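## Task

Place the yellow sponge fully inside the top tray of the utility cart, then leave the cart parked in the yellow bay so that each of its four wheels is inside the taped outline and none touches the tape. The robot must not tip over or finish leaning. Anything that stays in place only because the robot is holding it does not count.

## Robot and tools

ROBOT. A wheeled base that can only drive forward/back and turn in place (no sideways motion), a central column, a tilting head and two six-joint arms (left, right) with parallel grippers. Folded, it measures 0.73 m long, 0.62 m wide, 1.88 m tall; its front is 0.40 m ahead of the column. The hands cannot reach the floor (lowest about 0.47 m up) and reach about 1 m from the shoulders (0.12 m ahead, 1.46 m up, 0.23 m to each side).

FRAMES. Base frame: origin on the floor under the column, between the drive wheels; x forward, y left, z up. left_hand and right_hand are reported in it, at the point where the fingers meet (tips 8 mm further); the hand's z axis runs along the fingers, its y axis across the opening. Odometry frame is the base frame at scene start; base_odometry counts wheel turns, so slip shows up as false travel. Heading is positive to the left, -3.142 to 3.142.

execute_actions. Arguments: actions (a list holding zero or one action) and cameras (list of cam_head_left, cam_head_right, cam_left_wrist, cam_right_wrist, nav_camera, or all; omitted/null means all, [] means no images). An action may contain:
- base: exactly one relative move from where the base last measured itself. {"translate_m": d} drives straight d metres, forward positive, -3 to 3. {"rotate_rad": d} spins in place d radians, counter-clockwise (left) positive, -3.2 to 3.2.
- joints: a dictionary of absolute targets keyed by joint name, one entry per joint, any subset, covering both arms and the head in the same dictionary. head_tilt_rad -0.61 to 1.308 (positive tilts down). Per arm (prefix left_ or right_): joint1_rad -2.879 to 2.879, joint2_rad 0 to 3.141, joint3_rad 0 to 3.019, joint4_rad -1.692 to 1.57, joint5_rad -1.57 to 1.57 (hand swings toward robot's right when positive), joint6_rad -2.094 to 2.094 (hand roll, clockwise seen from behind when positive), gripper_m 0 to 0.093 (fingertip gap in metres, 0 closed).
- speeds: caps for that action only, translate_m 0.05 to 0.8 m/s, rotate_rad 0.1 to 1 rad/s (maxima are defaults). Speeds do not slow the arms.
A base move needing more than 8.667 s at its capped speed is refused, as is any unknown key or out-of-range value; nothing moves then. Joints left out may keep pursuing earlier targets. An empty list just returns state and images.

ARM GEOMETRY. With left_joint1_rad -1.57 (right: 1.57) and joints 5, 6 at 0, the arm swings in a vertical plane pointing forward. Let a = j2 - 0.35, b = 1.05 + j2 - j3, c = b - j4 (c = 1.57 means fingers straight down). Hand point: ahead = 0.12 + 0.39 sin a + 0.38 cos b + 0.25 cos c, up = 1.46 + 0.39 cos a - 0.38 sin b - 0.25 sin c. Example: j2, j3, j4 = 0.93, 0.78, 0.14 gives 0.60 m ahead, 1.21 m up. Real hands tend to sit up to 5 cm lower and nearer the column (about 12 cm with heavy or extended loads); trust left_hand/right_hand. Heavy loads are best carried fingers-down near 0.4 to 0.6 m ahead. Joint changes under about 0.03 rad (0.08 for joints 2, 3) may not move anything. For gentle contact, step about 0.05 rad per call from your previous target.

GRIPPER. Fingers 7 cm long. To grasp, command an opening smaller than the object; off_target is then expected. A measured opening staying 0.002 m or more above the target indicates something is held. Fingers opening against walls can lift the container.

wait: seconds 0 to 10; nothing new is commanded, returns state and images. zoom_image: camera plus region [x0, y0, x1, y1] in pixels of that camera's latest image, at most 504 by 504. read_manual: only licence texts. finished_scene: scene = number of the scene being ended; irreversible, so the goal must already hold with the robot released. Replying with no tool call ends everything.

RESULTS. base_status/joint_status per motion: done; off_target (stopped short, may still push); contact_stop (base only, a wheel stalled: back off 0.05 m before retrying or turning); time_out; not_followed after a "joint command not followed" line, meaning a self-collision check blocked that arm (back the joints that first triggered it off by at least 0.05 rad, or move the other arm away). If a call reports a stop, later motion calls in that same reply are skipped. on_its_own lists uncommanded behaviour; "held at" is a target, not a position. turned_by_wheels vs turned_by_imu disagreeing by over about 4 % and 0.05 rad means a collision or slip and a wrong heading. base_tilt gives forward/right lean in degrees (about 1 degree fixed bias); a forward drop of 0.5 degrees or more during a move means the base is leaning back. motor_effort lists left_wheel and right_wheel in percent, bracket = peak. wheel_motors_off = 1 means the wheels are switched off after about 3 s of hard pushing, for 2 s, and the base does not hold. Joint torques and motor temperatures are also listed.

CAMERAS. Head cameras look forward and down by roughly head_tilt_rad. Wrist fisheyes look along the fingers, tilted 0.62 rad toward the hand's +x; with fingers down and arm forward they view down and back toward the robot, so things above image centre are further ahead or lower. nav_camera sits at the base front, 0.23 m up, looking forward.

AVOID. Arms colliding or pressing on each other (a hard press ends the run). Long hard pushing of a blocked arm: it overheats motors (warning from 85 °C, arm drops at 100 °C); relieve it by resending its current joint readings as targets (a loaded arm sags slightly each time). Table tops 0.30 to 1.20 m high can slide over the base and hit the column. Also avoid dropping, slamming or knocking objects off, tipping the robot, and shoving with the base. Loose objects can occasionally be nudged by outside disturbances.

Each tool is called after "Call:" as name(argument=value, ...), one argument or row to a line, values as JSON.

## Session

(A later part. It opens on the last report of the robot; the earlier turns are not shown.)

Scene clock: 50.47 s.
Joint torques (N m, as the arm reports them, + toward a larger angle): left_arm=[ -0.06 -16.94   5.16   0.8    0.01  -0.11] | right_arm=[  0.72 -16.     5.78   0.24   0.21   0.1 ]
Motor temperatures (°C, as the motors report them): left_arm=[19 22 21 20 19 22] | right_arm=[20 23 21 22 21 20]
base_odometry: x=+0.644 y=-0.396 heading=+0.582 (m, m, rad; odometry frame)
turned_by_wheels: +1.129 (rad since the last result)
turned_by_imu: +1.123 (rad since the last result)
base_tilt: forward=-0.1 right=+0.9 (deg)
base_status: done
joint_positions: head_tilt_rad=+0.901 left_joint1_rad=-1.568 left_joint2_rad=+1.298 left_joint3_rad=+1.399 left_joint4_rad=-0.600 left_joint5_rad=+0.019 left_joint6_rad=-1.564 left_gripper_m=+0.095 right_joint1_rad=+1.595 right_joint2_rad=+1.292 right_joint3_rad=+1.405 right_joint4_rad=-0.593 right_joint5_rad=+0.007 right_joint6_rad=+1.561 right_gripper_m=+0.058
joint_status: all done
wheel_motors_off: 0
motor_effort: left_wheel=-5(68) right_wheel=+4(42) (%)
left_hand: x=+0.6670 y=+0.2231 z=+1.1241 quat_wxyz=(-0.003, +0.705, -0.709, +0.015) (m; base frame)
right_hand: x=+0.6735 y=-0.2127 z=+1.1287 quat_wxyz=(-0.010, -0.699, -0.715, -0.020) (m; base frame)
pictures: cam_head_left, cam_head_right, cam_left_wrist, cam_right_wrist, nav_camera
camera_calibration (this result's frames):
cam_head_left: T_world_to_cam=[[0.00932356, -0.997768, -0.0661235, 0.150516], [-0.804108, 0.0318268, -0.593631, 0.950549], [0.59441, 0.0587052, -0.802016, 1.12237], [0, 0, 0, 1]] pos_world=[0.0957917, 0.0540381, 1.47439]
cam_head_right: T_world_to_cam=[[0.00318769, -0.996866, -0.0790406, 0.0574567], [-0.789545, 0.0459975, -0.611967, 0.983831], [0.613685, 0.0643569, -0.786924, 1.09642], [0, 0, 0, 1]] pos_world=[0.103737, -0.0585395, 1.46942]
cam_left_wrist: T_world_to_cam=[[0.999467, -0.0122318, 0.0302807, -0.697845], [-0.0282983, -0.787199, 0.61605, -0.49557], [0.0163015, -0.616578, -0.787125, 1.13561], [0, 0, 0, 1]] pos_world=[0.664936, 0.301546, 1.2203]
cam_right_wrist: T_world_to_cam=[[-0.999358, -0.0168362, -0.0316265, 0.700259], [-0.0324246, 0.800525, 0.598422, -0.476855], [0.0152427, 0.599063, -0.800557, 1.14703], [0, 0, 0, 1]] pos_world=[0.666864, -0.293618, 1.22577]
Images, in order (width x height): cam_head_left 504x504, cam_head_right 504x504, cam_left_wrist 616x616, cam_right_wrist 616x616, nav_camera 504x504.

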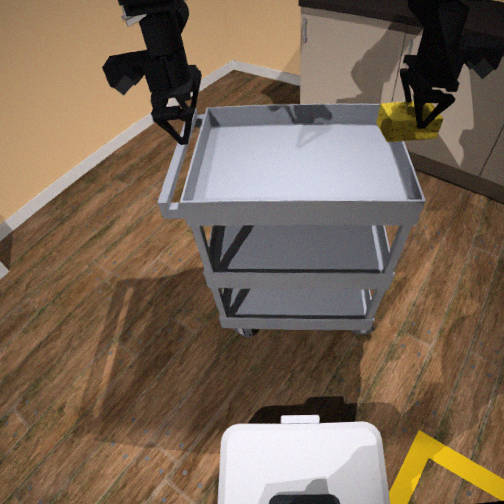

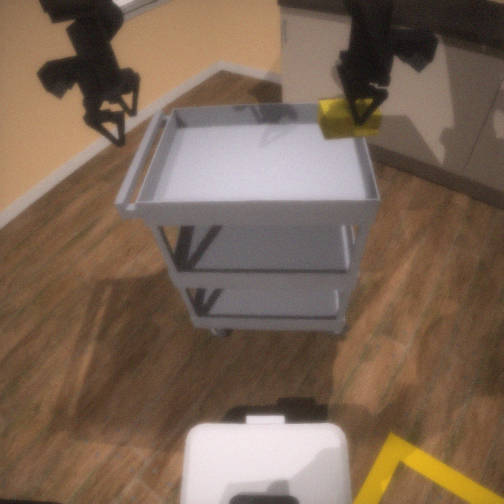

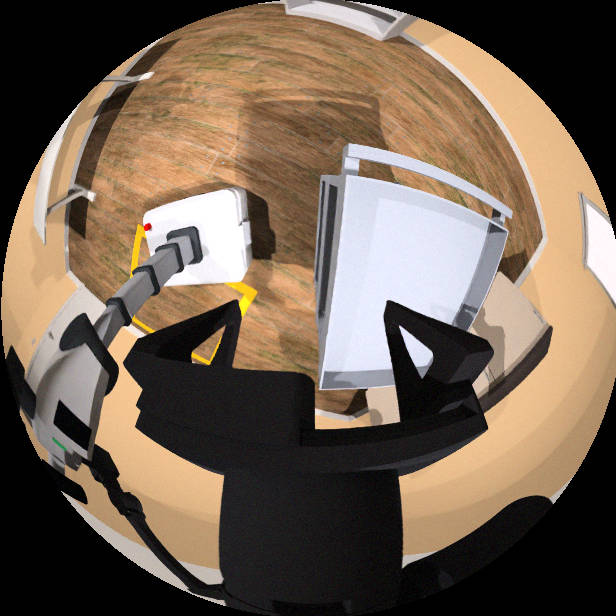

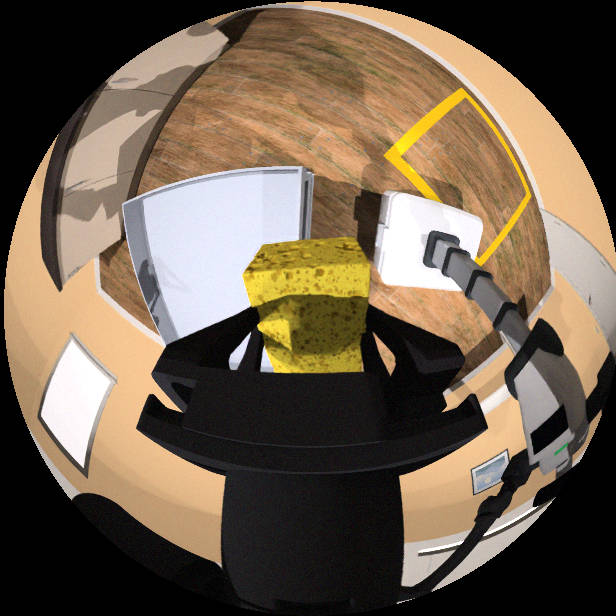

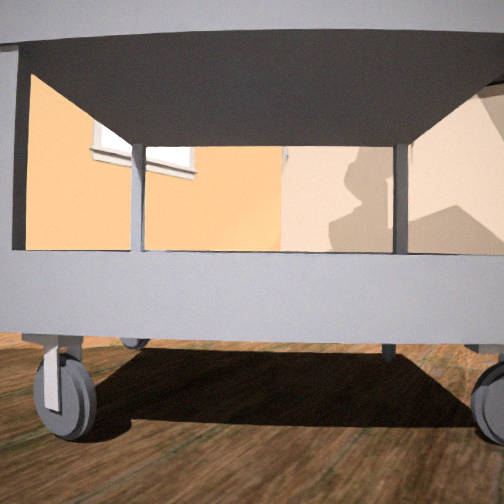

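Call:
execute_actions(
  actions=[
    {"base":{"translate_m":0.18}},
  ],
  cameras=[],
)

Call:
execute_actions(
  actions=[
    {"joints":{"right_joint1_rad":1.65,"right_joint2_rad":1.93,"right_joint3_rad":1.88,"right_joint4_rad":-0.47}},
  ],
  cameras=["cam_head_left"],
)

Call:
execute_actions(
  actions=[
    {"joints":{"right_gripper_m":0.093}},
  ],
  cameras=["cam_head_left"],
)

Call:
execute_actions(
  actions=[
    {"joints":{"right_joint1_rad":1.57,"right_joint2_rad":1.7,"right_joint3_rad":1.68,"right_joint4_rad":-0.5,"left_joint2_rad":1.7,"left_joint3_rad":1.68,"left_joint4_rad":-0.5}},
  ],
  cameras=[],
)

Call:
execute_actions(
  actions=[
    {"base":{"translate_m":-0.16}},
  ],
  cameras=["cam_head_left","cam_left_wrist","cam_right_wrist"],
)

Scene clock: 57.93 s.
Joint torques (N m, as the arm reports them, + toward a larger angle): left_arm=[ -0.37 -17.07   5.34   0.75   0.01  -0.1 ] | right_arm=[  0.73 -16.03   6.06   0.27   0.19   0.09]
Motor temperatures (°C, as the motors report them): left_arm=[19 23 22 20 19 22] | right_arm=[20 23 21 22 21 20]
base_odometry: x=+0.794 y=-0.297 heading=+0.584 (m, m, rad; odometry frame)
turned_by_wheels: +0.002 (rad since the last result)
turned_by_imu: +0.004 (rad since the last result)
base_tilt: forward=-0.1 right=+1.0 (deg)
base_status: done
joint_positions: head_tilt_rad=+0.902 left_joint1_rad=-1.568 left_joint2_rad=+1.298 left_joint3_rad=+1.396 left_joint4_rad=-0.600 left_joint5_rad=+0.019 left_joint6_rad=-1.564 left_gripper_m=+0.095 right_joint1_rad=+1.595 right_joint2_rad=+1.292 right_joint3_rad=+1.404 right_joint4_rad=-0.594 right_joint5_rad=+0.007 right_joint6_rad=+1.561 right_gripper_m=+0.058
joint_status: not commanded
wheel_motors_off: 0
motor_effort: left_wheel=+2(73) right_wheel=-2(60) (%)
left_hand: x=+0.6649 y=+0.2231 z=+1.1232 quat_wxyz=(-0.002, +0.705, -0.709, +0.013) (m; base frame)
right_hand: x=+0.6728 y=-0.2127 z=+1.1284 quat_wxyz=(-0.010, -0.699, -0.715, -0.020) (m; base frame)
pictures: none
No camera images: the call's "cameras" was empty. Leave "cameras" out to get every camera's image.

Scene clock: 59.47 s.
Joint torques (N m, as the arm reports them, + toward a larger angle): left_arm=[ -0.23 -17.63   5.32   0.78   0.01  -0.1 ] | right_arm=[  1.89 -17.87   6.49   0.52   0.18   0.09]
Motor temperatures (°C, as the motors report them): left_arm=[19 23 22 20 19 22] | right_arm=[20 23 21 22 21 20]
base_odometry: x=+0.794 y=-0.297 heading=+0.584 (m, m, rad; odometry frame)
turned_by_wheels: +0.000 (rad since the last result)
turned_by_imu: +0.001 (rad since the last result)
base_tilt: forward=+0.0 right=+0.9 (deg)
base_status: not commanded
joint_positions: head_tilt_rad=+0.902 left_joint1_rad=-1.568 left_joint2_rad=+1.298 left_joint3_rad=+1.396 left_joint4_rad=-0.600 left_joint5_rad=+0.019 left_joint6_rad=-1.564 left_gripper_m=+0.095 right_joint1_rad=+1.647 right_joint2_rad=+1.932 right_joint3_rad=+1.857 right_joint4_rad=-0.473 right_joint5_rad=+0.006 right_joint6_rad=+1.562 right_gripper_m=+0.058
joint_status: all done
wheel_motors_off: 0
motor_effort: left_wheel=+3(5) right_wheel=-3(3) (%)
left_hand: x=+0.6649 y=+0.2231 z=+1.1232 quat_wxyz=(-0.002, +0.705, -0.709, +0.013) (m; base frame)
right_hand: x=+0.6667 y=-0.1651 z=+0.8621 quat_wxyz=(+0.029, -0.690, -0.723, -0.012) (m; base frame)
pictures: cam_head_left
camera_calibration (this result's frames):
cam_head_left: T_world_to_cam=[[0.00926164, -0.997768, -0.0661322, 0.150533], [-0.804664, 0.0318268, -0.592877, 0.949417], [0.593659, 0.0587052, -0.802573, 1.12327], [0, 0, 0, 1]] pos_world=[0.0957303, 0.0540381, 1.47435]
Images, in order (width x height): cam_head_left 504x504.

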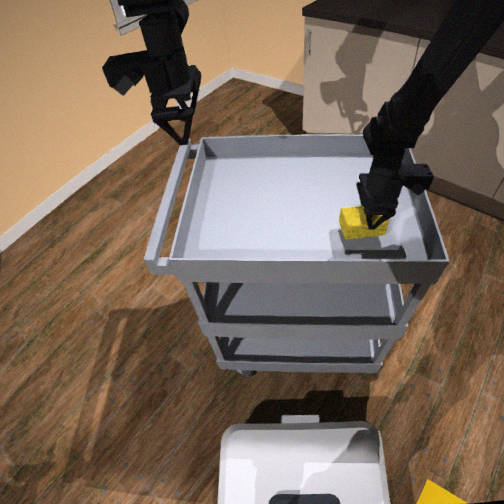

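Scene clock: 60.10 s.
Joint torques (N m, as the arm reports them, + toward a larger angle): left_arm=[ -0.6  -17.18   5.52   0.83   0.    -0.09] | right_arm=[  2.01 -18.     6.75   0.46   0.18   0.1 ]
Motor temperatures (°C, as the motors report them): left_arm=[19 23 22 20 19 22] | right_arm=[20 23 21 22 21 20]
base_odometry: x=+0.794 y=-0.297 heading=+0.584 (m, m, rad; odometry frame)
turned_by_wheels: +0.000 (rad since the last result)
turned_by_imu: +0.000 (rad since the last result)
base_tilt: forward=+0.1 right=+0.9 (deg)
base_status: not commanded
joint_positions: head_tilt_rad=+0.902 left_joint1_rad=-1.568 left_joint2_rad=+1.298 left_joint3_rad=+1.396 left_joint4_rad=-0.600 left_joint5_rad=+0.019 left_joint6_rad=-1.564 left_gripper_m=+0.095 right_joint1_rad=+1.647 right_joint2_rad=+1.932 right_joint3_rad=+1.857 right_joint4_rad=-0.473 right_joint5_rad=+0.006 right_joint6_rad=+1.562 right_gripper_m=+0.093
joint_status: all done
wheel_motors_off: 0
motor_effort: left_wheel=+4(5) right_wheel=-2(3) (%)
left_hand: x=+0.6649 y=+0.2231 z=+1.1232 quat_wxyz=(-0.002, +0.705, -0.709, +0.013) (m; base frame)
right_hand: x=+0.6667 y=-0.1651 z=+0.8621 quat_wxyz=(+0.029, -0.690, -0.723, -0.012) (m; base frame)
pictures: cam_head_left
camera_calibration (this result's frames):
cam_head_left: T_world_to_cam=[[0.00926163, -0.997768, -0.0661322, 0.150533], [-0.804664, 0.0318268, -0.592877, 0.949417], [0.593659, 0.0587052, -0.802573, 1.12327], [0, 0, 0, 1]] pos_world=[0.0957302, 0.0540381, 1.47435]
Images, in order (width x height): cam_head_left 504x504.

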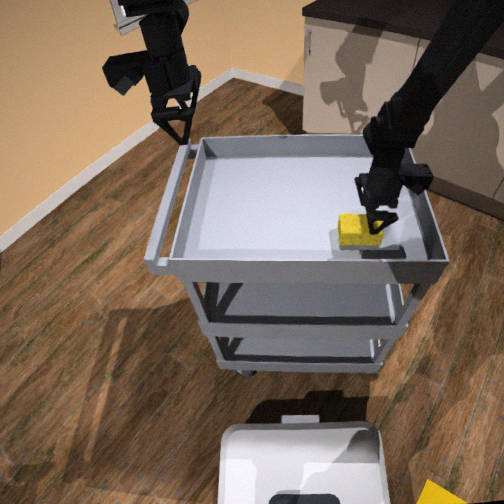

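Scene clock: 61.47 s.
Joint torques (N m, as the arm reports them, + toward a larger angle): left_arm=[ -0.27 -20.41   5.21   0.81  -0.01  -0.07] | right_arm=[  0.72 -17.06   4.91   0.37   0.23   0.09]
Motor temperatures (°C, as the motors report them): left_arm=[19 24 22 20 19 22] | right_arm=[20 23 21 22 21 20]
base_odometry: x=+0.794 y=-0.297 heading=+0.584 (m, m, rad; odometry frame)
turned_by_wheels: +0.000 (rad since the last result)
turned_by_imu: +0.000 (rad since the last result)
base_tilt: forward=-0.1 right=+0.9 (deg)
base_status: not commanded
joint_positions: head_tilt_rad=+0.902 left_joint1_rad=-1.568 left_joint2_rad=+1.717 left_joint3_rad=+1.660 left_joint4_rad=-0.500 left_joint5_rad=+0.019 left_joint6_rad=-1.564 left_gripper_m=+0.095 right_joint1_rad=+1.561 right_joint2_rad=+1.689 right_joint3_rad=+1.683 right_joint4_rad=-0.496 right_joint5_rad=+0.006 right_joint6_rad=+1.562 right_gripper_m=+0.093
joint_status: all done
wheel_motors_off: 0
motor_effort: left_wheel=+4(4) right_wheel=-2(3) (%)
left_hand: x=+0.6648 y=+0.2236 z=+0.9460 quat_wxyz=(+0.017, +0.705, -0.709, -0.006) (m; base frame)
right_hand: x=+0.6930 y=-0.2341 z=+0.9655 quat_wxyz=(-0.013, -0.706, -0.708, -0.002) (m; base frame)
pictures: none
No camera images: the call's "cameras" was empty. Leave "cameras" out to get every camera's image.

Scene clock: 63.43 s.
Joint torques (N m, as the arm reports them, + toward a larger angle): left_arm=[ -0.22 -19.11   4.93   0.79   0.01  -0.09] | right_arm=[  0.17 -17.43   4.96   0.28   0.23   0.1 ]
Motor temperatures (°C, as the motors report them): left_arm=[19 24 22 20 19 22] | right_arm=[20 23 21 22 21 20]
base_odometry: x=+0.661 y=-0.385 heading=+0.582 (m, m, rad; odometry frame)
turned_by_wheels: -0.002 (rad since the last result)
turned_by_imu: -0.001 (rad since the last result)
base_tilt: forward=-0.1 right=+1.0 (deg)
base_status: done
joint_positions: head_tilt_rad=+0.902 left_joint1_rad=-1.568 left_joint2_rad=+1.714 left_joint3_rad=+1.664 left_joint4_rad=-0.500 left_joint5_rad=+0.019 left_joint6_rad=-1.564 left_gripper_m=+0.095 right_joint1_rad=+1.561 right_joint2_rad=+1.691 right_joint3_rad=+1.682 right_joint4_rad=-0.496 right_joint5_rad=+0.006 right_joint6_rad=+1.562 right_gripper_m=+0.093
joint_status: not commanded
wheel_motors_off: 0
motor_effort: left_wheel=-1(69) right_wheel=+2(58) (%)
left_hand: x=+0.6686 y=+0.2236 z=+0.9482 quat_wxyz=(+0.015, +0.705, -0.709, -0.003) (m; base frame)
right_hand: x=+0.6912 y=-0.2338 z=+0.9639 quat_wxyz=(-0.012, -0.706, -0.708, -0.001) (m; base frame)
pictures: cam_head_left, cam_left_wrist, cam_right_wrist
camera_calibration (this result's frames):
cam_head_left: T_world_to_cam=[[0.00923276, -0.997768, -0.0661363, 0.15054], [-0.804922, 0.0318268, -0.592526, 0.948888], [0.593308, 0.0587052, -0.802832, 1.12368], [0, 0, 0, 1]] pos_world=[0.0957016, 0.0540381, 1.47433]
cam_left_wrist: T_world_to_cam=[[0.999711, -0.0113287, -0.0212199, -0.645612], [0.0041707, -0.78716, 0.616735, -0.409141], [-0.0236902, -0.616645, -0.786885, 1.02394], [0, 0, 0, 1]] pos_world=[0.671389, 0.302035, 1.04436]
cam_right_wrist: T_world_to_cam=[[-0.999978, 0.000941163, -0.00660296, 0.692837], [-0.00302924, 0.817907, 0.575342, -0.354774], [0.0059421, 0.575349, -0.817886, 1.04512], [0, 0, 0, 1]] pos_world=[0.685537, -0.311789, 1.06348]
Images, in order (width x height): cam_head_left 504x504, cam_left_wrist 616x616, cam_right_wrist 616x616.

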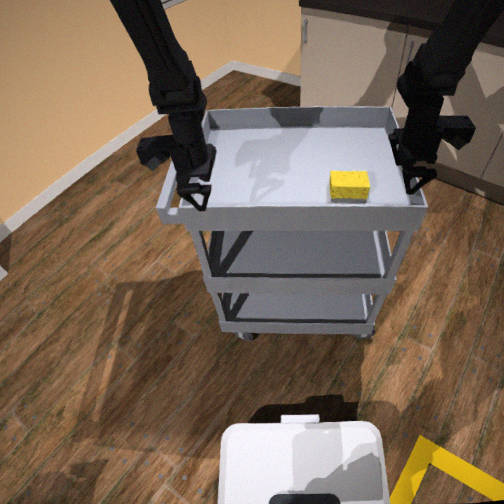

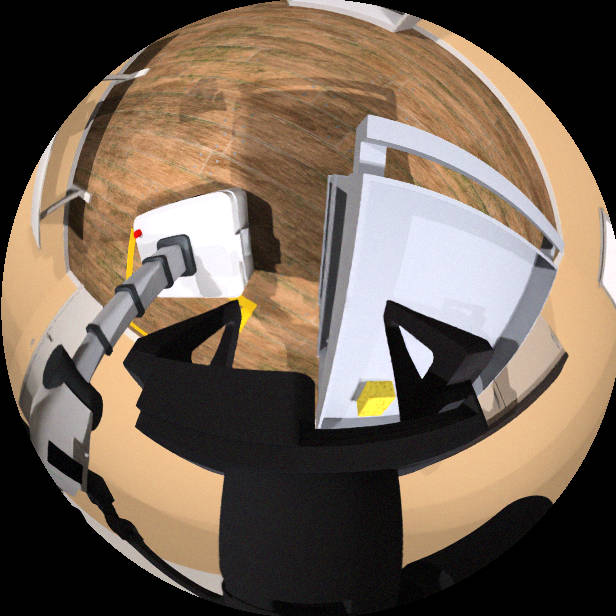

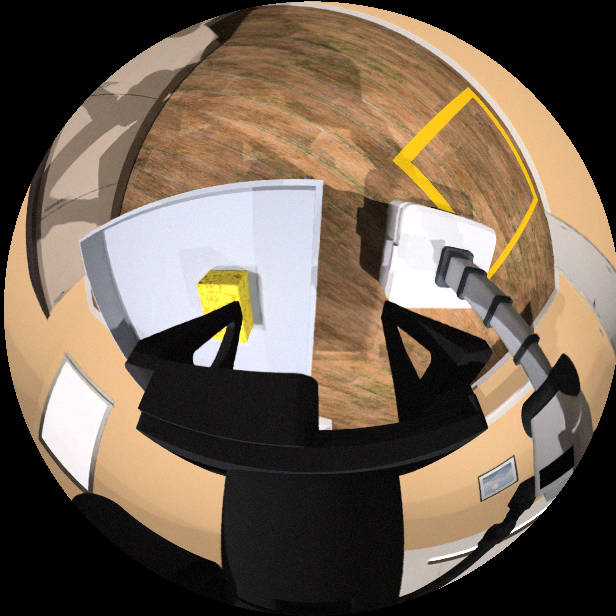

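Call:
execute_actions(
  actions=[
    {"base":{"translate_m":0.03},"joints":{"right_joint2_rad":2.0,"right_joint3_rad":1.95,"right_joint4_rad":-0.47,"left_joint2_rad":2.0,"left_joint3_rad":1.97,"left_joint4_rad":-0.47}},
  ],
  cameras=["cam_head_left","cam_left_wrist","cam_right_wrist"],
)

Call:
execute_actions(
  actions=[
    {"joints":{"right_gripper_m":0,"left_gripper_m":0}},
  ],
  cameras=[],
)

Call:
execute_actions(
  actions=[
    {"base":{"rotate_rad":-0.6},"speeds":{"rotate_rad":0.2}},
  ],
  cameras=["cam_head_left","nav_camera"],
)

Scene clock: 67.80 s.
Joint torques (N m, as the arm reports them, + toward a larger angle): left_arm=[ -0.69 -15.05   5.43   1.39   0.06  -0.08] | right_arm=[  0.34 -15.54   4.78   0.11   0.24   0.07]
Motor temperatures (°C, as the motors report them): left_arm=[19 24 22 20 19 22] | right_arm=[20 23 21 22 21 20]
base_odometry: x=+0.686 y=-0.368 heading=+0.584 (m, m, rad; odometry frame)
turned_by_wheels: +0.002 (rad since the last result)
turned_by_imu: +0.003 (rad since the last result)
base_tilt: forward=+0.0 right=+0.8 (deg)
base_status: done
joint_positions: head_tilt_rad=+0.902 left_joint1_rad=-1.568 left_joint2_rad=+1.936 left_joint3_rad=+1.958 left_joint4_rad=-0.480 left_joint5_rad=+0.017 left_joint6_rad=-1.566 left_gripper_m=+0.095 right_joint1_rad=+1.562 right_joint2_rad=+1.961 right_joint3_rad=+1.955 right_joint4_rad=-0.457 right_joint5_rad=+0.006 right_joint6_rad=+1.566 right_gripper_m=+0.093
joint_status: all done
wheel_motors_off: 0
motor_effort: left_wheel=+0(73) right_wheel=+0(46) (%)
left_hand: x=+0.7226 y=+0.2243 z=+0.8768 quat_wxyz=(-0.018, +0.705, -0.708, +0.028) (m; base frame)
right_hand: x=+0.7118 y=-0.2342 z=+0.8619 quat_wxyz=(-0.026, -0.707, -0.707, -0.016) (m; base frame)
pictures: cam_head_left, cam_left_wrist, cam_right_wrist
camera_calibration (this result's frames):
cam_head_left: T_world_to_cam=[[0.00923209, -0.997768, -0.0661364, 0.15054], [-0.804928, 0.0318268, -0.592518, 0.948876], [0.5933, 0.0587052, -0.802838, 1.12369], [0, 0, 0, 1]] pos_world=[0.0957009, 0.0540381, 1.47432]
cam_left_wrist: T_world_to_cam=[[0.997503, -0.0104469, 0.0698416, -0.779551], [-0.0511582, -0.788665, 0.612691, -0.320981], [0.0486808, -0.614735, -0.78723, 0.917084], [0, 0, 0, 1]] pos_world=[0.716539, 0.302473, 0.973063]
cam_right_wrist: T_world_to_cam=[[-0.998829, 0.00404413, -0.0482184, 0.748532], [-0.0244608, 0.817597, 0.575271, -0.280464], [0.0417497, 0.575776, -0.816541, 0.935169], [0, 0, 0, 1]] pos_world=[0.701751, -0.312168, 0.961039]
Images, in order (width x height): cam_head_left 504x504, cam_left_wrist 616x616, cam_right_wrist 616x616.

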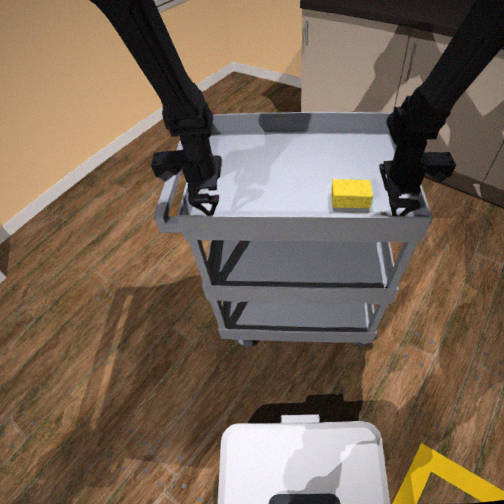

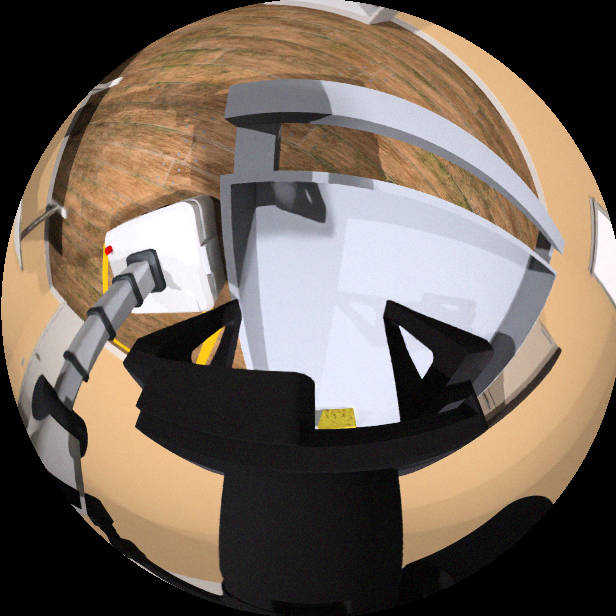

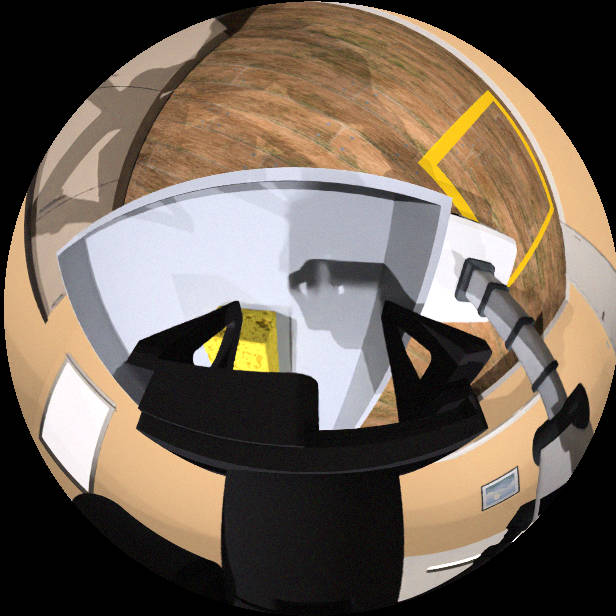

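Scene clock: 68.60 s.
Joint torques (N m, as the arm reports them, + toward a larger angle): left_arm=[ -0.67 -18.73   4.95   1.14   0.08  -0.07] | right_arm=[  0.56 -16.65   4.55   0.1    0.22   0.06]
Motor temperatures (°C, as the motors report them): left_arm=[19 24 22 20 19 22] | right_arm=[20 23 21 22 21 20]
base_odometry: x=+0.686 y=-0.368 heading=+0.584 (m, m, rad; odometry frame)
turned_by_wheels: +0.000 (rad since the last result)
turned_by_imu: +0.000 (rad since the last result)
base_tilt: forward=-0.1 right=+1.0 (deg)
base_status: not commanded
joint_positions: head_tilt_rad=+0.902 left_joint1_rad=-1.568 left_joint2_rad=+1.993 left_joint3_rad=+1.959 left_joint4_rad=-0.477 left_joint5_rad=+0.017 left_joint6_rad=-1.566 left_gripper_m=+0.001 right_joint1_rad=+1.562 right_joint2_rad=+1.991 right_joint3_rad=+1.955 right_joint4_rad=-0.461 right_joint5_rad=+0.006 right_joint6_rad=+1.566 right_gripper_m=+0.001
joint_status: all done
wheel_motors_off: 0
motor_effort: left_wheel=+0(3) right_wheel=-1(2) (%)
left_hand: x=+0.6903 y=+0.2243 z=+0.8442 quat_wxyz=(+0.000, +0.706, -0.708, +0.009) (m; base frame)
right_hand: x=+0.6926 y=-0.2342 z=+0.8442 quat_wxyz=(-0.014, -0.707, -0.707, -0.004) (m; base frame)
pictures: none
No camera images: the call's "cameras" was empty. Leave "cameras" out to get every camera's image.

Scene clock: 72.57 s.
Joint torques (N m, as the arm reports them, + toward a larger angle): left_arm=[  0.09 -18.29   4.68   1.12   0.06  -0.06] | right_arm=[ -0.88 -16.43   4.1    0.23   0.38   0.06]
Motor temperatures (°C, as the motors report them): left_arm=[19 24 22 20 19 22] | right_arm=[20 23 21 22 21 20]
base_odometry: x=+0.686 y=-0.368 heading=-0.015 (m, m, rad; odometry frame)
turned_by_wheels: -0.599 (rad since the last result)
turned_by_imu: -0.586 (rad since the last result)
base_tilt: forward=+0.0 right=+0.8 (deg)
base_status: done
joint_positions: head_tilt_rad=+0.902 left_joint1_rad=-1.569 left_joint2_rad=+1.993 left_joint3_rad=+1.959 left_joint4_rad=-0.477 left_joint5_rad=+0.017 left_joint6_rad=-1.566 left_gripper_m=+0.001 right_joint1_rad=+1.583 right_joint2_rad=+1.974 right_joint3_rad=+1.962 right_joint4_rad=-0.462 right_joint5_rad=+0.002 right_joint6_rad=+1.565 right_gripper_m=+0.001
joint_status: not commanded
wheel_motors_off: 0
motor_effort: left_wheel=+6(68) right_wheel=-5(60) (%)
left_hand: x=+0.6903 y=+0.2230 z=+0.8442 quat_wxyz=(+0.001, +0.705, -0.709, +0.010) (m; base frame)
right_hand: x=+0.7070 y=-0.2153 z=+0.8557 quat_wxyz=(-0.014, -0.703, -0.711, -0.021) (m; base frame)
pictures: cam_head_left, nav_camera
camera_calibration (this result's frames):
cam_head_left: T_world_to_cam=[[0.00923209, -0.997768, -0.0661364, 0.15054], [-0.804928, 0.0318268, -0.592518, 0.948876], [0.5933, 0.0587052, -0.802838, 1.12369], [0, 0, 0, 1]] pos_world=[0.0957009, 0.0540381, 1.47432]
Images, in order (width x height): cam_head_left 504x504, nav_camera 504x504.

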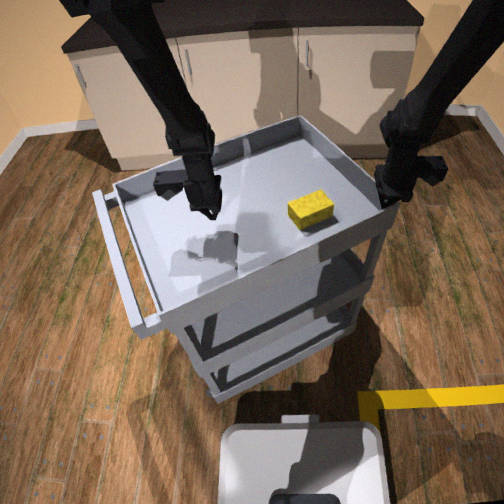

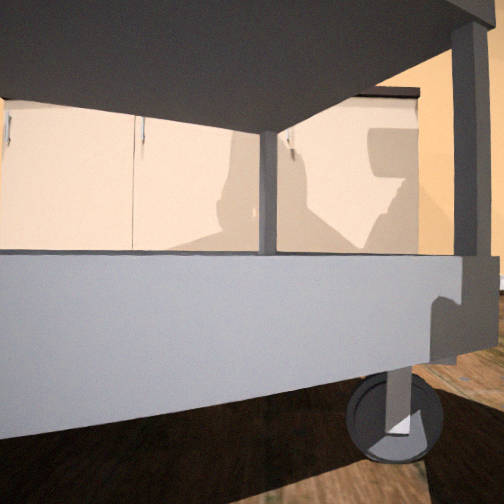

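Call:
execute_actions(
  actions=[
    {"base":{"rotate_rad":-0.9},"joints":{"right_joint2_rad":2.04},"speeds":{"rotate_rad":0.2}},
  ],
  cameras=["cam_head_left"],
)

Scene clock: 80.43 s.
Joint torques (N m, as the arm reports them, + toward a larger angle): left_arm=[  0.   -18.11   4.99   1.17   0.09  -0.06] | right_arm=[ -0.91 -14.82   3.83  -0.01   0.45   0.06]
Motor temperatures (°C, as the motors report them): left_arm=[19 25 22 20 19 22] | right_arm=[20 23 21 22 21 20]
base_odometry: x=+0.686 y=-0.368 heading=-0.913 (m, m, rad; odometry frame)
turned_by_wheels: -0.898 (rad since the last result)
turned_by_imu: -0.891 (rad since the last result)
base_tilt: forward=-0.1 right=+0.8 (deg)
base_status: done
joint_positions: head_tilt_rad=+0.902 left_joint1_rad=-1.569 left_joint2_rad=+1.993 left_joint3_rad=+1.959 left_joint4_rad=-0.477 left_joint5_rad=+0.017 left_joint6_rad=-1.566 left_gripper_m=+0.001 right_joint1_rad=+1.590 right_joint2_rad=+1.991 right_joint3_rad=+1.963 right_joint4_rad=-0.456 right_joint5_rad=+0.000 right_joint6_rad=+1.565 right_gripper_m=+0.001
joint_status: all done
wheel_motors_off: 0
motor_effort: left_wheel=+6(33) right_wheel=-6(37) (%)
left_hand: x=+0.6903 y=+0.2230 z=+0.8442 quat_wxyz=(+0.001, +0.705, -0.709, +0.010) (m; base frame)
right_hand: x=+0.6989 y=-0.2095 z=+0.8461 quat_wxyz=(-0.008, -0.702, -0.712, -0.020) (m; base frame)
pictures: cam_head_left
camera_calibration (this result's frames):
cam_head_left: T_world_to_cam=[[0.00923209, -0.997768, -0.0661364, 0.15054], [-0.804928, 0.0318268, -0.592518, 0.948876], [0.5933, 0.0587052, -0.802838, 1.12369], [0, 0, 0, 1]] pos_world=[0.0957009, 0.0540381, 1.47432]
Images, in order (width x height): cam_head_left 504x504.

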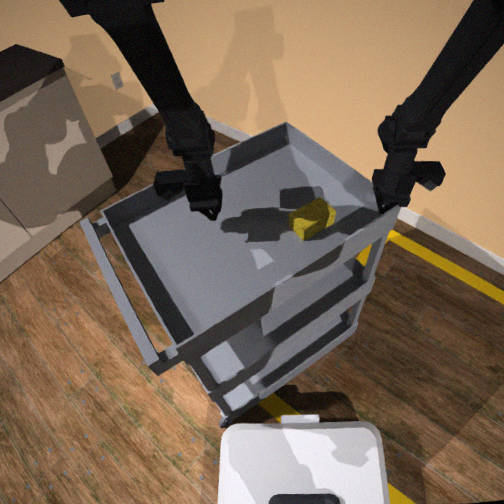

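Call:
execute_actions(
  actions=[
    {"base":{"rotate_rad":-0.9},"speeds":{"rotate_rad":0.2}},
  ],
  cameras=[],
)

Call:
execute_actions(
  actions=[
    {"base":{"translate_m":0.12},"speeds":{"translate_m":0.08}},
  ],
  cameras=[],
)

Call:
execute_actions(
  actions=[
    {"joints":{"right_joint2_rad":1.3,"right_joint3_rad":1.4,"left_joint2_rad":1.3,"left_joint3_rad":1.4}},
  ],
  cameras=[],
)

Call:
execute_actions(
  actions=[
    {"base":{"translate_m":-0.5}},
  ],
)

Scene clock: 89.50 s.
Joint torques (N m, as the arm reports them, + toward a larger angle): left_arm=[ -0.32 -19.51   4.81   1.12   0.07  -0.06] | right_arm=[ -1.53 -15.14   3.4    0.15   0.4    0.07]
Motor temperatures (°C, as the motors report them): left_arm=[19 25 22 20 19 22] | right_arm=[20 23 21 22 21 20]
base_odometry: x=+0.686 y=-0.369 heading=-1.811 (m, m, rad; odometry frame)
turned_by_wheels: -0.898 (rad since the last result)
turned_by_imu: -0.890 (rad since the last result)
base_tilt: forward=+0.0 right=+1.0 (deg)
base_status: done
joint_positions: head_tilt_rad=+0.902 left_joint1_rad=-1.569 left_joint2_rad=+1.993 left_joint3_rad=+1.959 left_joint4_rad=-0.477 left_joint5_rad=+0.017 left_joint6_rad=-1.566 left_gripper_m=+0.001 right_joint1_rad=+1.590 right_joint2_rad=+1.998 right_joint3_rad=+1.967 right_joint4_rad=-0.459 right_joint5_rad=+0.001 right_joint6_rad=+1.565 right_gripper_m=+0.001
joint_status: not commanded
wheel_motors_off: 0
motor_effort: left_wheel=+7(32) right_wheel=-6(37) (%)
left_hand: x=+0.6903 y=+0.2230 z=+0.8442 quat_wxyz=(+0.001, +0.705, -0.709, +0.010) (m; base frame)
right_hand: x=+0.6957 y=-0.2099 z=+0.8426 quat_wxyz=(-0.006, -0.702, -0.712, -0.017) (m; base frame)
pictures: none
No camera images: the call's "cameras" was empty. Leave "cameras" out to get every camera's image.

Scene clock: 91.70 s.
Joint torques (N m, as the arm reports them, + toward a larger angle): left_arm=[ -0.42 -18.92   4.85   1.2    0.05  -0.08] | right_arm=[  0.03 -16.22   4.44   0.62   0.16   0.  ]
Motor temperatures (°C, as the motors report them): left_arm=[19 25 22 20 19 22] | right_arm=[20 24 21 22 21 20]
base_odometry: x=+0.658 y=-0.485 heading=-1.813 (m, m, rad; odometry frame)
turned_by_wheels: -0.002 (rad since the last result)
turned_by_imu: -0.001 (rad since the last result)
base_tilt: forward=+0.1 right=+0.9 (deg)
base_status: done
joint_positions: head_tilt_rad=+0.902 left_joint1_rad=-1.569 left_joint2_rad=+1.993 left_joint3_rad=+1.959 left_joint4_rad=-0.477 left_joint5_rad=+0.017 left_joint6_rad=-1.566 left_gripper_m=+0.001 right_joint1_rad=+1.570 right_joint2_rad=+2.018 right_joint3_rad=+1.952 right_joint4_rad=-0.477 right_joint5_rad=+0.008 right_joint6_rad=+1.573 right_gripper_m=+0.001
joint_status: not commanded
wheel_motors_off: 0
motor_effort: left_wheel=-3(67) right_wheel=+1(49) (%)
left_hand: x=+0.6905 y=+0.2230 z=+0.8440 quat_wxyz=(+0.001, +0.705, -0.709, +0.010) (m; base frame)
right_hand: x=+0.6704 y=-0.2275 z=+0.8289 quat_wxyz=(+0.004, -0.708, -0.706, +0.010) (m; base frame)
pictures: none
No camera images: the call's "cameras" was empty. Leave "cameras" out to get every camera's image.

Scene clock: 93.33 s.
Joint torques (N m, as the arm reports them, + toward a larger angle): left_arm=[ -0.19 -16.47   5.41   1.46   0.06  -0.08] | right_arm=[  0.1  -16.98   5.77   0.55   0.26  -0.02]
Motor temperatures (°C, as the motors report them): left_arm=[19 25 23 20 19 22] | right_arm=[20 24 21 22 21 20]
base_odometry: x=+0.658 y=-0.485 heading=-1.813 (m, m, rad; odometry frame)
turned_by_wheels: +0.000 (rad since the last result)
turned_by_imu: +0.001 (rad since the last result)
base_tilt: forward=-0.1 right=+1.0 (deg)
base_status: not commanded
joint_positions: head_tilt_rad=+0.902 left_joint1_rad=-1.569 left_joint2_rad=+1.289 left_joint3_rad=+1.398 left_joint4_rad=-0.475 left_joint5_rad=+0.017 left_joint6_rad=-1.566 left_gripper_m=+0.001 right_joint1_rad=+1.570 right_joint2_rad=+1.296 right_joint3_rad=+1.407 right_joint4_rad=-0.467 right_joint5_rad=+0.005 right_joint6_rad=+1.573 right_gripper_m=+0.001
joint_status: all done
wheel_motors_off: 0
motor_effort: left_wheel=-3(2) right_wheel=+3(3) (%)
left_hand: x=+0.6995 y=+0.2226 z=+1.1315 quat_wxyz=(-0.050, +0.703, -0.707, +0.061) (m; base frame)
right_hand: x=+0.7043 y=-0.2268 z=+1.1301 quat_wxyz=(-0.061, -0.706, -0.704, -0.057) (m; base frame)
pictures: none
No camera images: the call's "cameras" was empty. Leave "cameras" out to get every camera's image.

Scene clock: 95.93 s.
Joint torques (N m, as the arm reports them, + toward a larger angle): left_arm=[ -0.14 -16.83   5.56   1.32   0.08  -0.05] | right_arm=[  0.2  -17.01   6.03   0.54   0.26  -0.02]
Motor temperatures (°C, as the motors report them): left_arm=[19 25 23 20 19 22] | right_arm=[20 24 21 22 21 20]
base_odometry: x=+0.778 y=+0.000 heading=-1.815 (m, m, rad; odometry frame)
turned_by_wheels: -0.002 (rad since the last result)
turned_by_imu: -0.001 (rad since the last result)
base_tilt: forward=+0.0 right=+0.9 (deg)
base_status: done
joint_positions: head_tilt_rad=+0.902 left_joint1_rad=-1.569 left_joint2_rad=+1.290 left_joint3_rad=+1.395 left_joint4_rad=-0.475 left_joint5_rad=+0.017 left_joint6_rad=-1.566 left_gripper_m=+0.001 right_joint1_rad=+1.570 right_joint2_rad=+1.296 right_joint3_rad=+1.404 right_joint4_rad=-0.467 right_joint5_rad=+0.005 right_joint6_rad=+1.573 right_gripper_m=+0.001
joint_status: not commanded
wheel_motors_off: 0
motor_effort: left_wheel=+0(73) right_wheel=+1(75) (%)
left_hand: x=+0.6975 y=+0.2226 z=+1.1300 quat_wxyz=(-0.049, +0.703, -0.707, +0.059) (m; base frame)
right_hand: x=+0.7025 y=-0.2268 z=+1.1291 quat_wxyz=(-0.060, -0.706, -0.704, -0.056) (m; base frame)
pictures: cam_head_left, cam_head_right, cam_left_wrist, cam_right_wrist, nav_camera
camera_calibration (this result's frames):
cam_head_left: T_world_to_cam=[[0.00922014, -0.997768, -0.066138, 0.150544], [-0.805035, 0.0318268, -0.592372, 0.948657], [0.593155, 0.0587052, -0.802945, 1.12386], [0, 0, 0, 1]] pos_world=[0.095689, 0.0540381, 1.47432]
cam_head_right: T_world_to_cam=[[0.00306406, -0.996866, -0.0790455, 0.0574705], [-0.790501, 0.0459975, -0.610731, 0.981976], [0.612453, 0.0643569, -0.787883, 1.09796], [0, 0, 0, 1]] pos_world=[0.103626, -0.0585395, 1.46933]
cam_left_wrist: T_world_to_cam=[[0.987416, -0.0112465, 0.157747, -0.864384], [-0.105898, -0.787849, 0.606696, -0.433917], [0.117458, -0.615766, -0.779125, 1.05974], [0, 0, 0, 1]] pos_world=[0.683081, 0.30097, 1.22528]
cam_right_wrist: T_world_to_cam=[[-0.988382, 0.00736641, -0.151815, 0.86242], [-0.0825696, 0.812565, 0.576993, -0.402699], [0.12761, 0.582825, -0.802516, 1.07499], [0, 0, 0, 1]] pos_world=[0.68197, -0.305666, 1.22598]
Images, in order (width x height): cam_head_left 504x504, cam_head_right 504x504, cam_left_wrist 616x616, cam_right_wrist 616x616, nav_camera 504x504.

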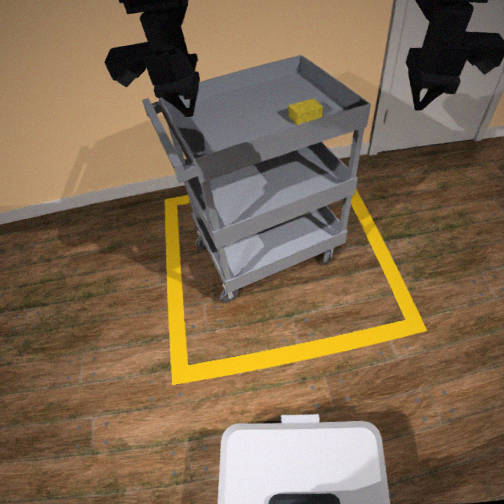

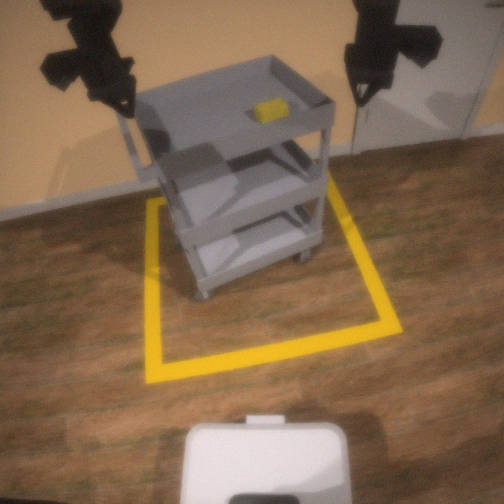

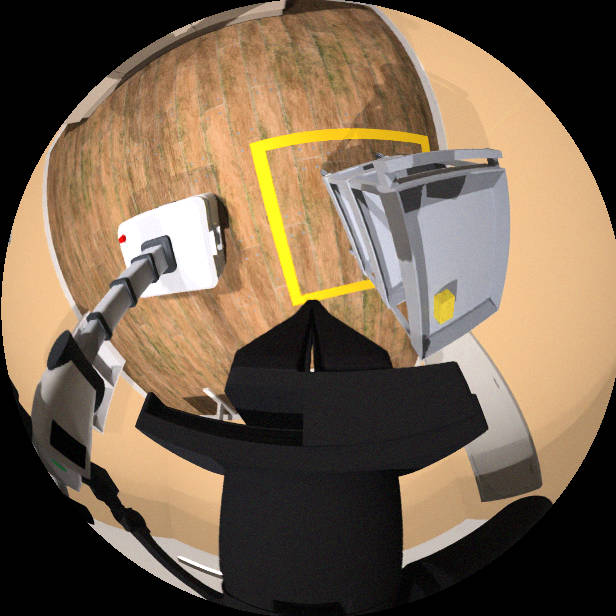

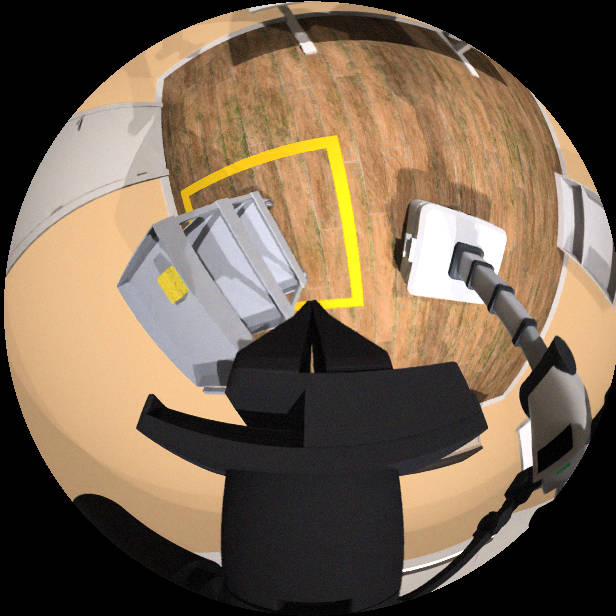

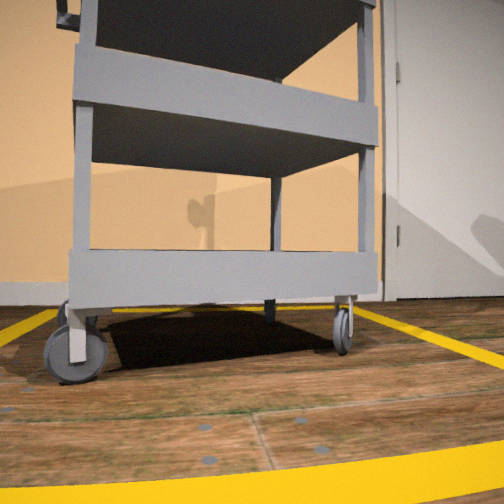

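Inside.

Call:
finished_scene(
  scene=1,
)

The scene is finished: the task was done.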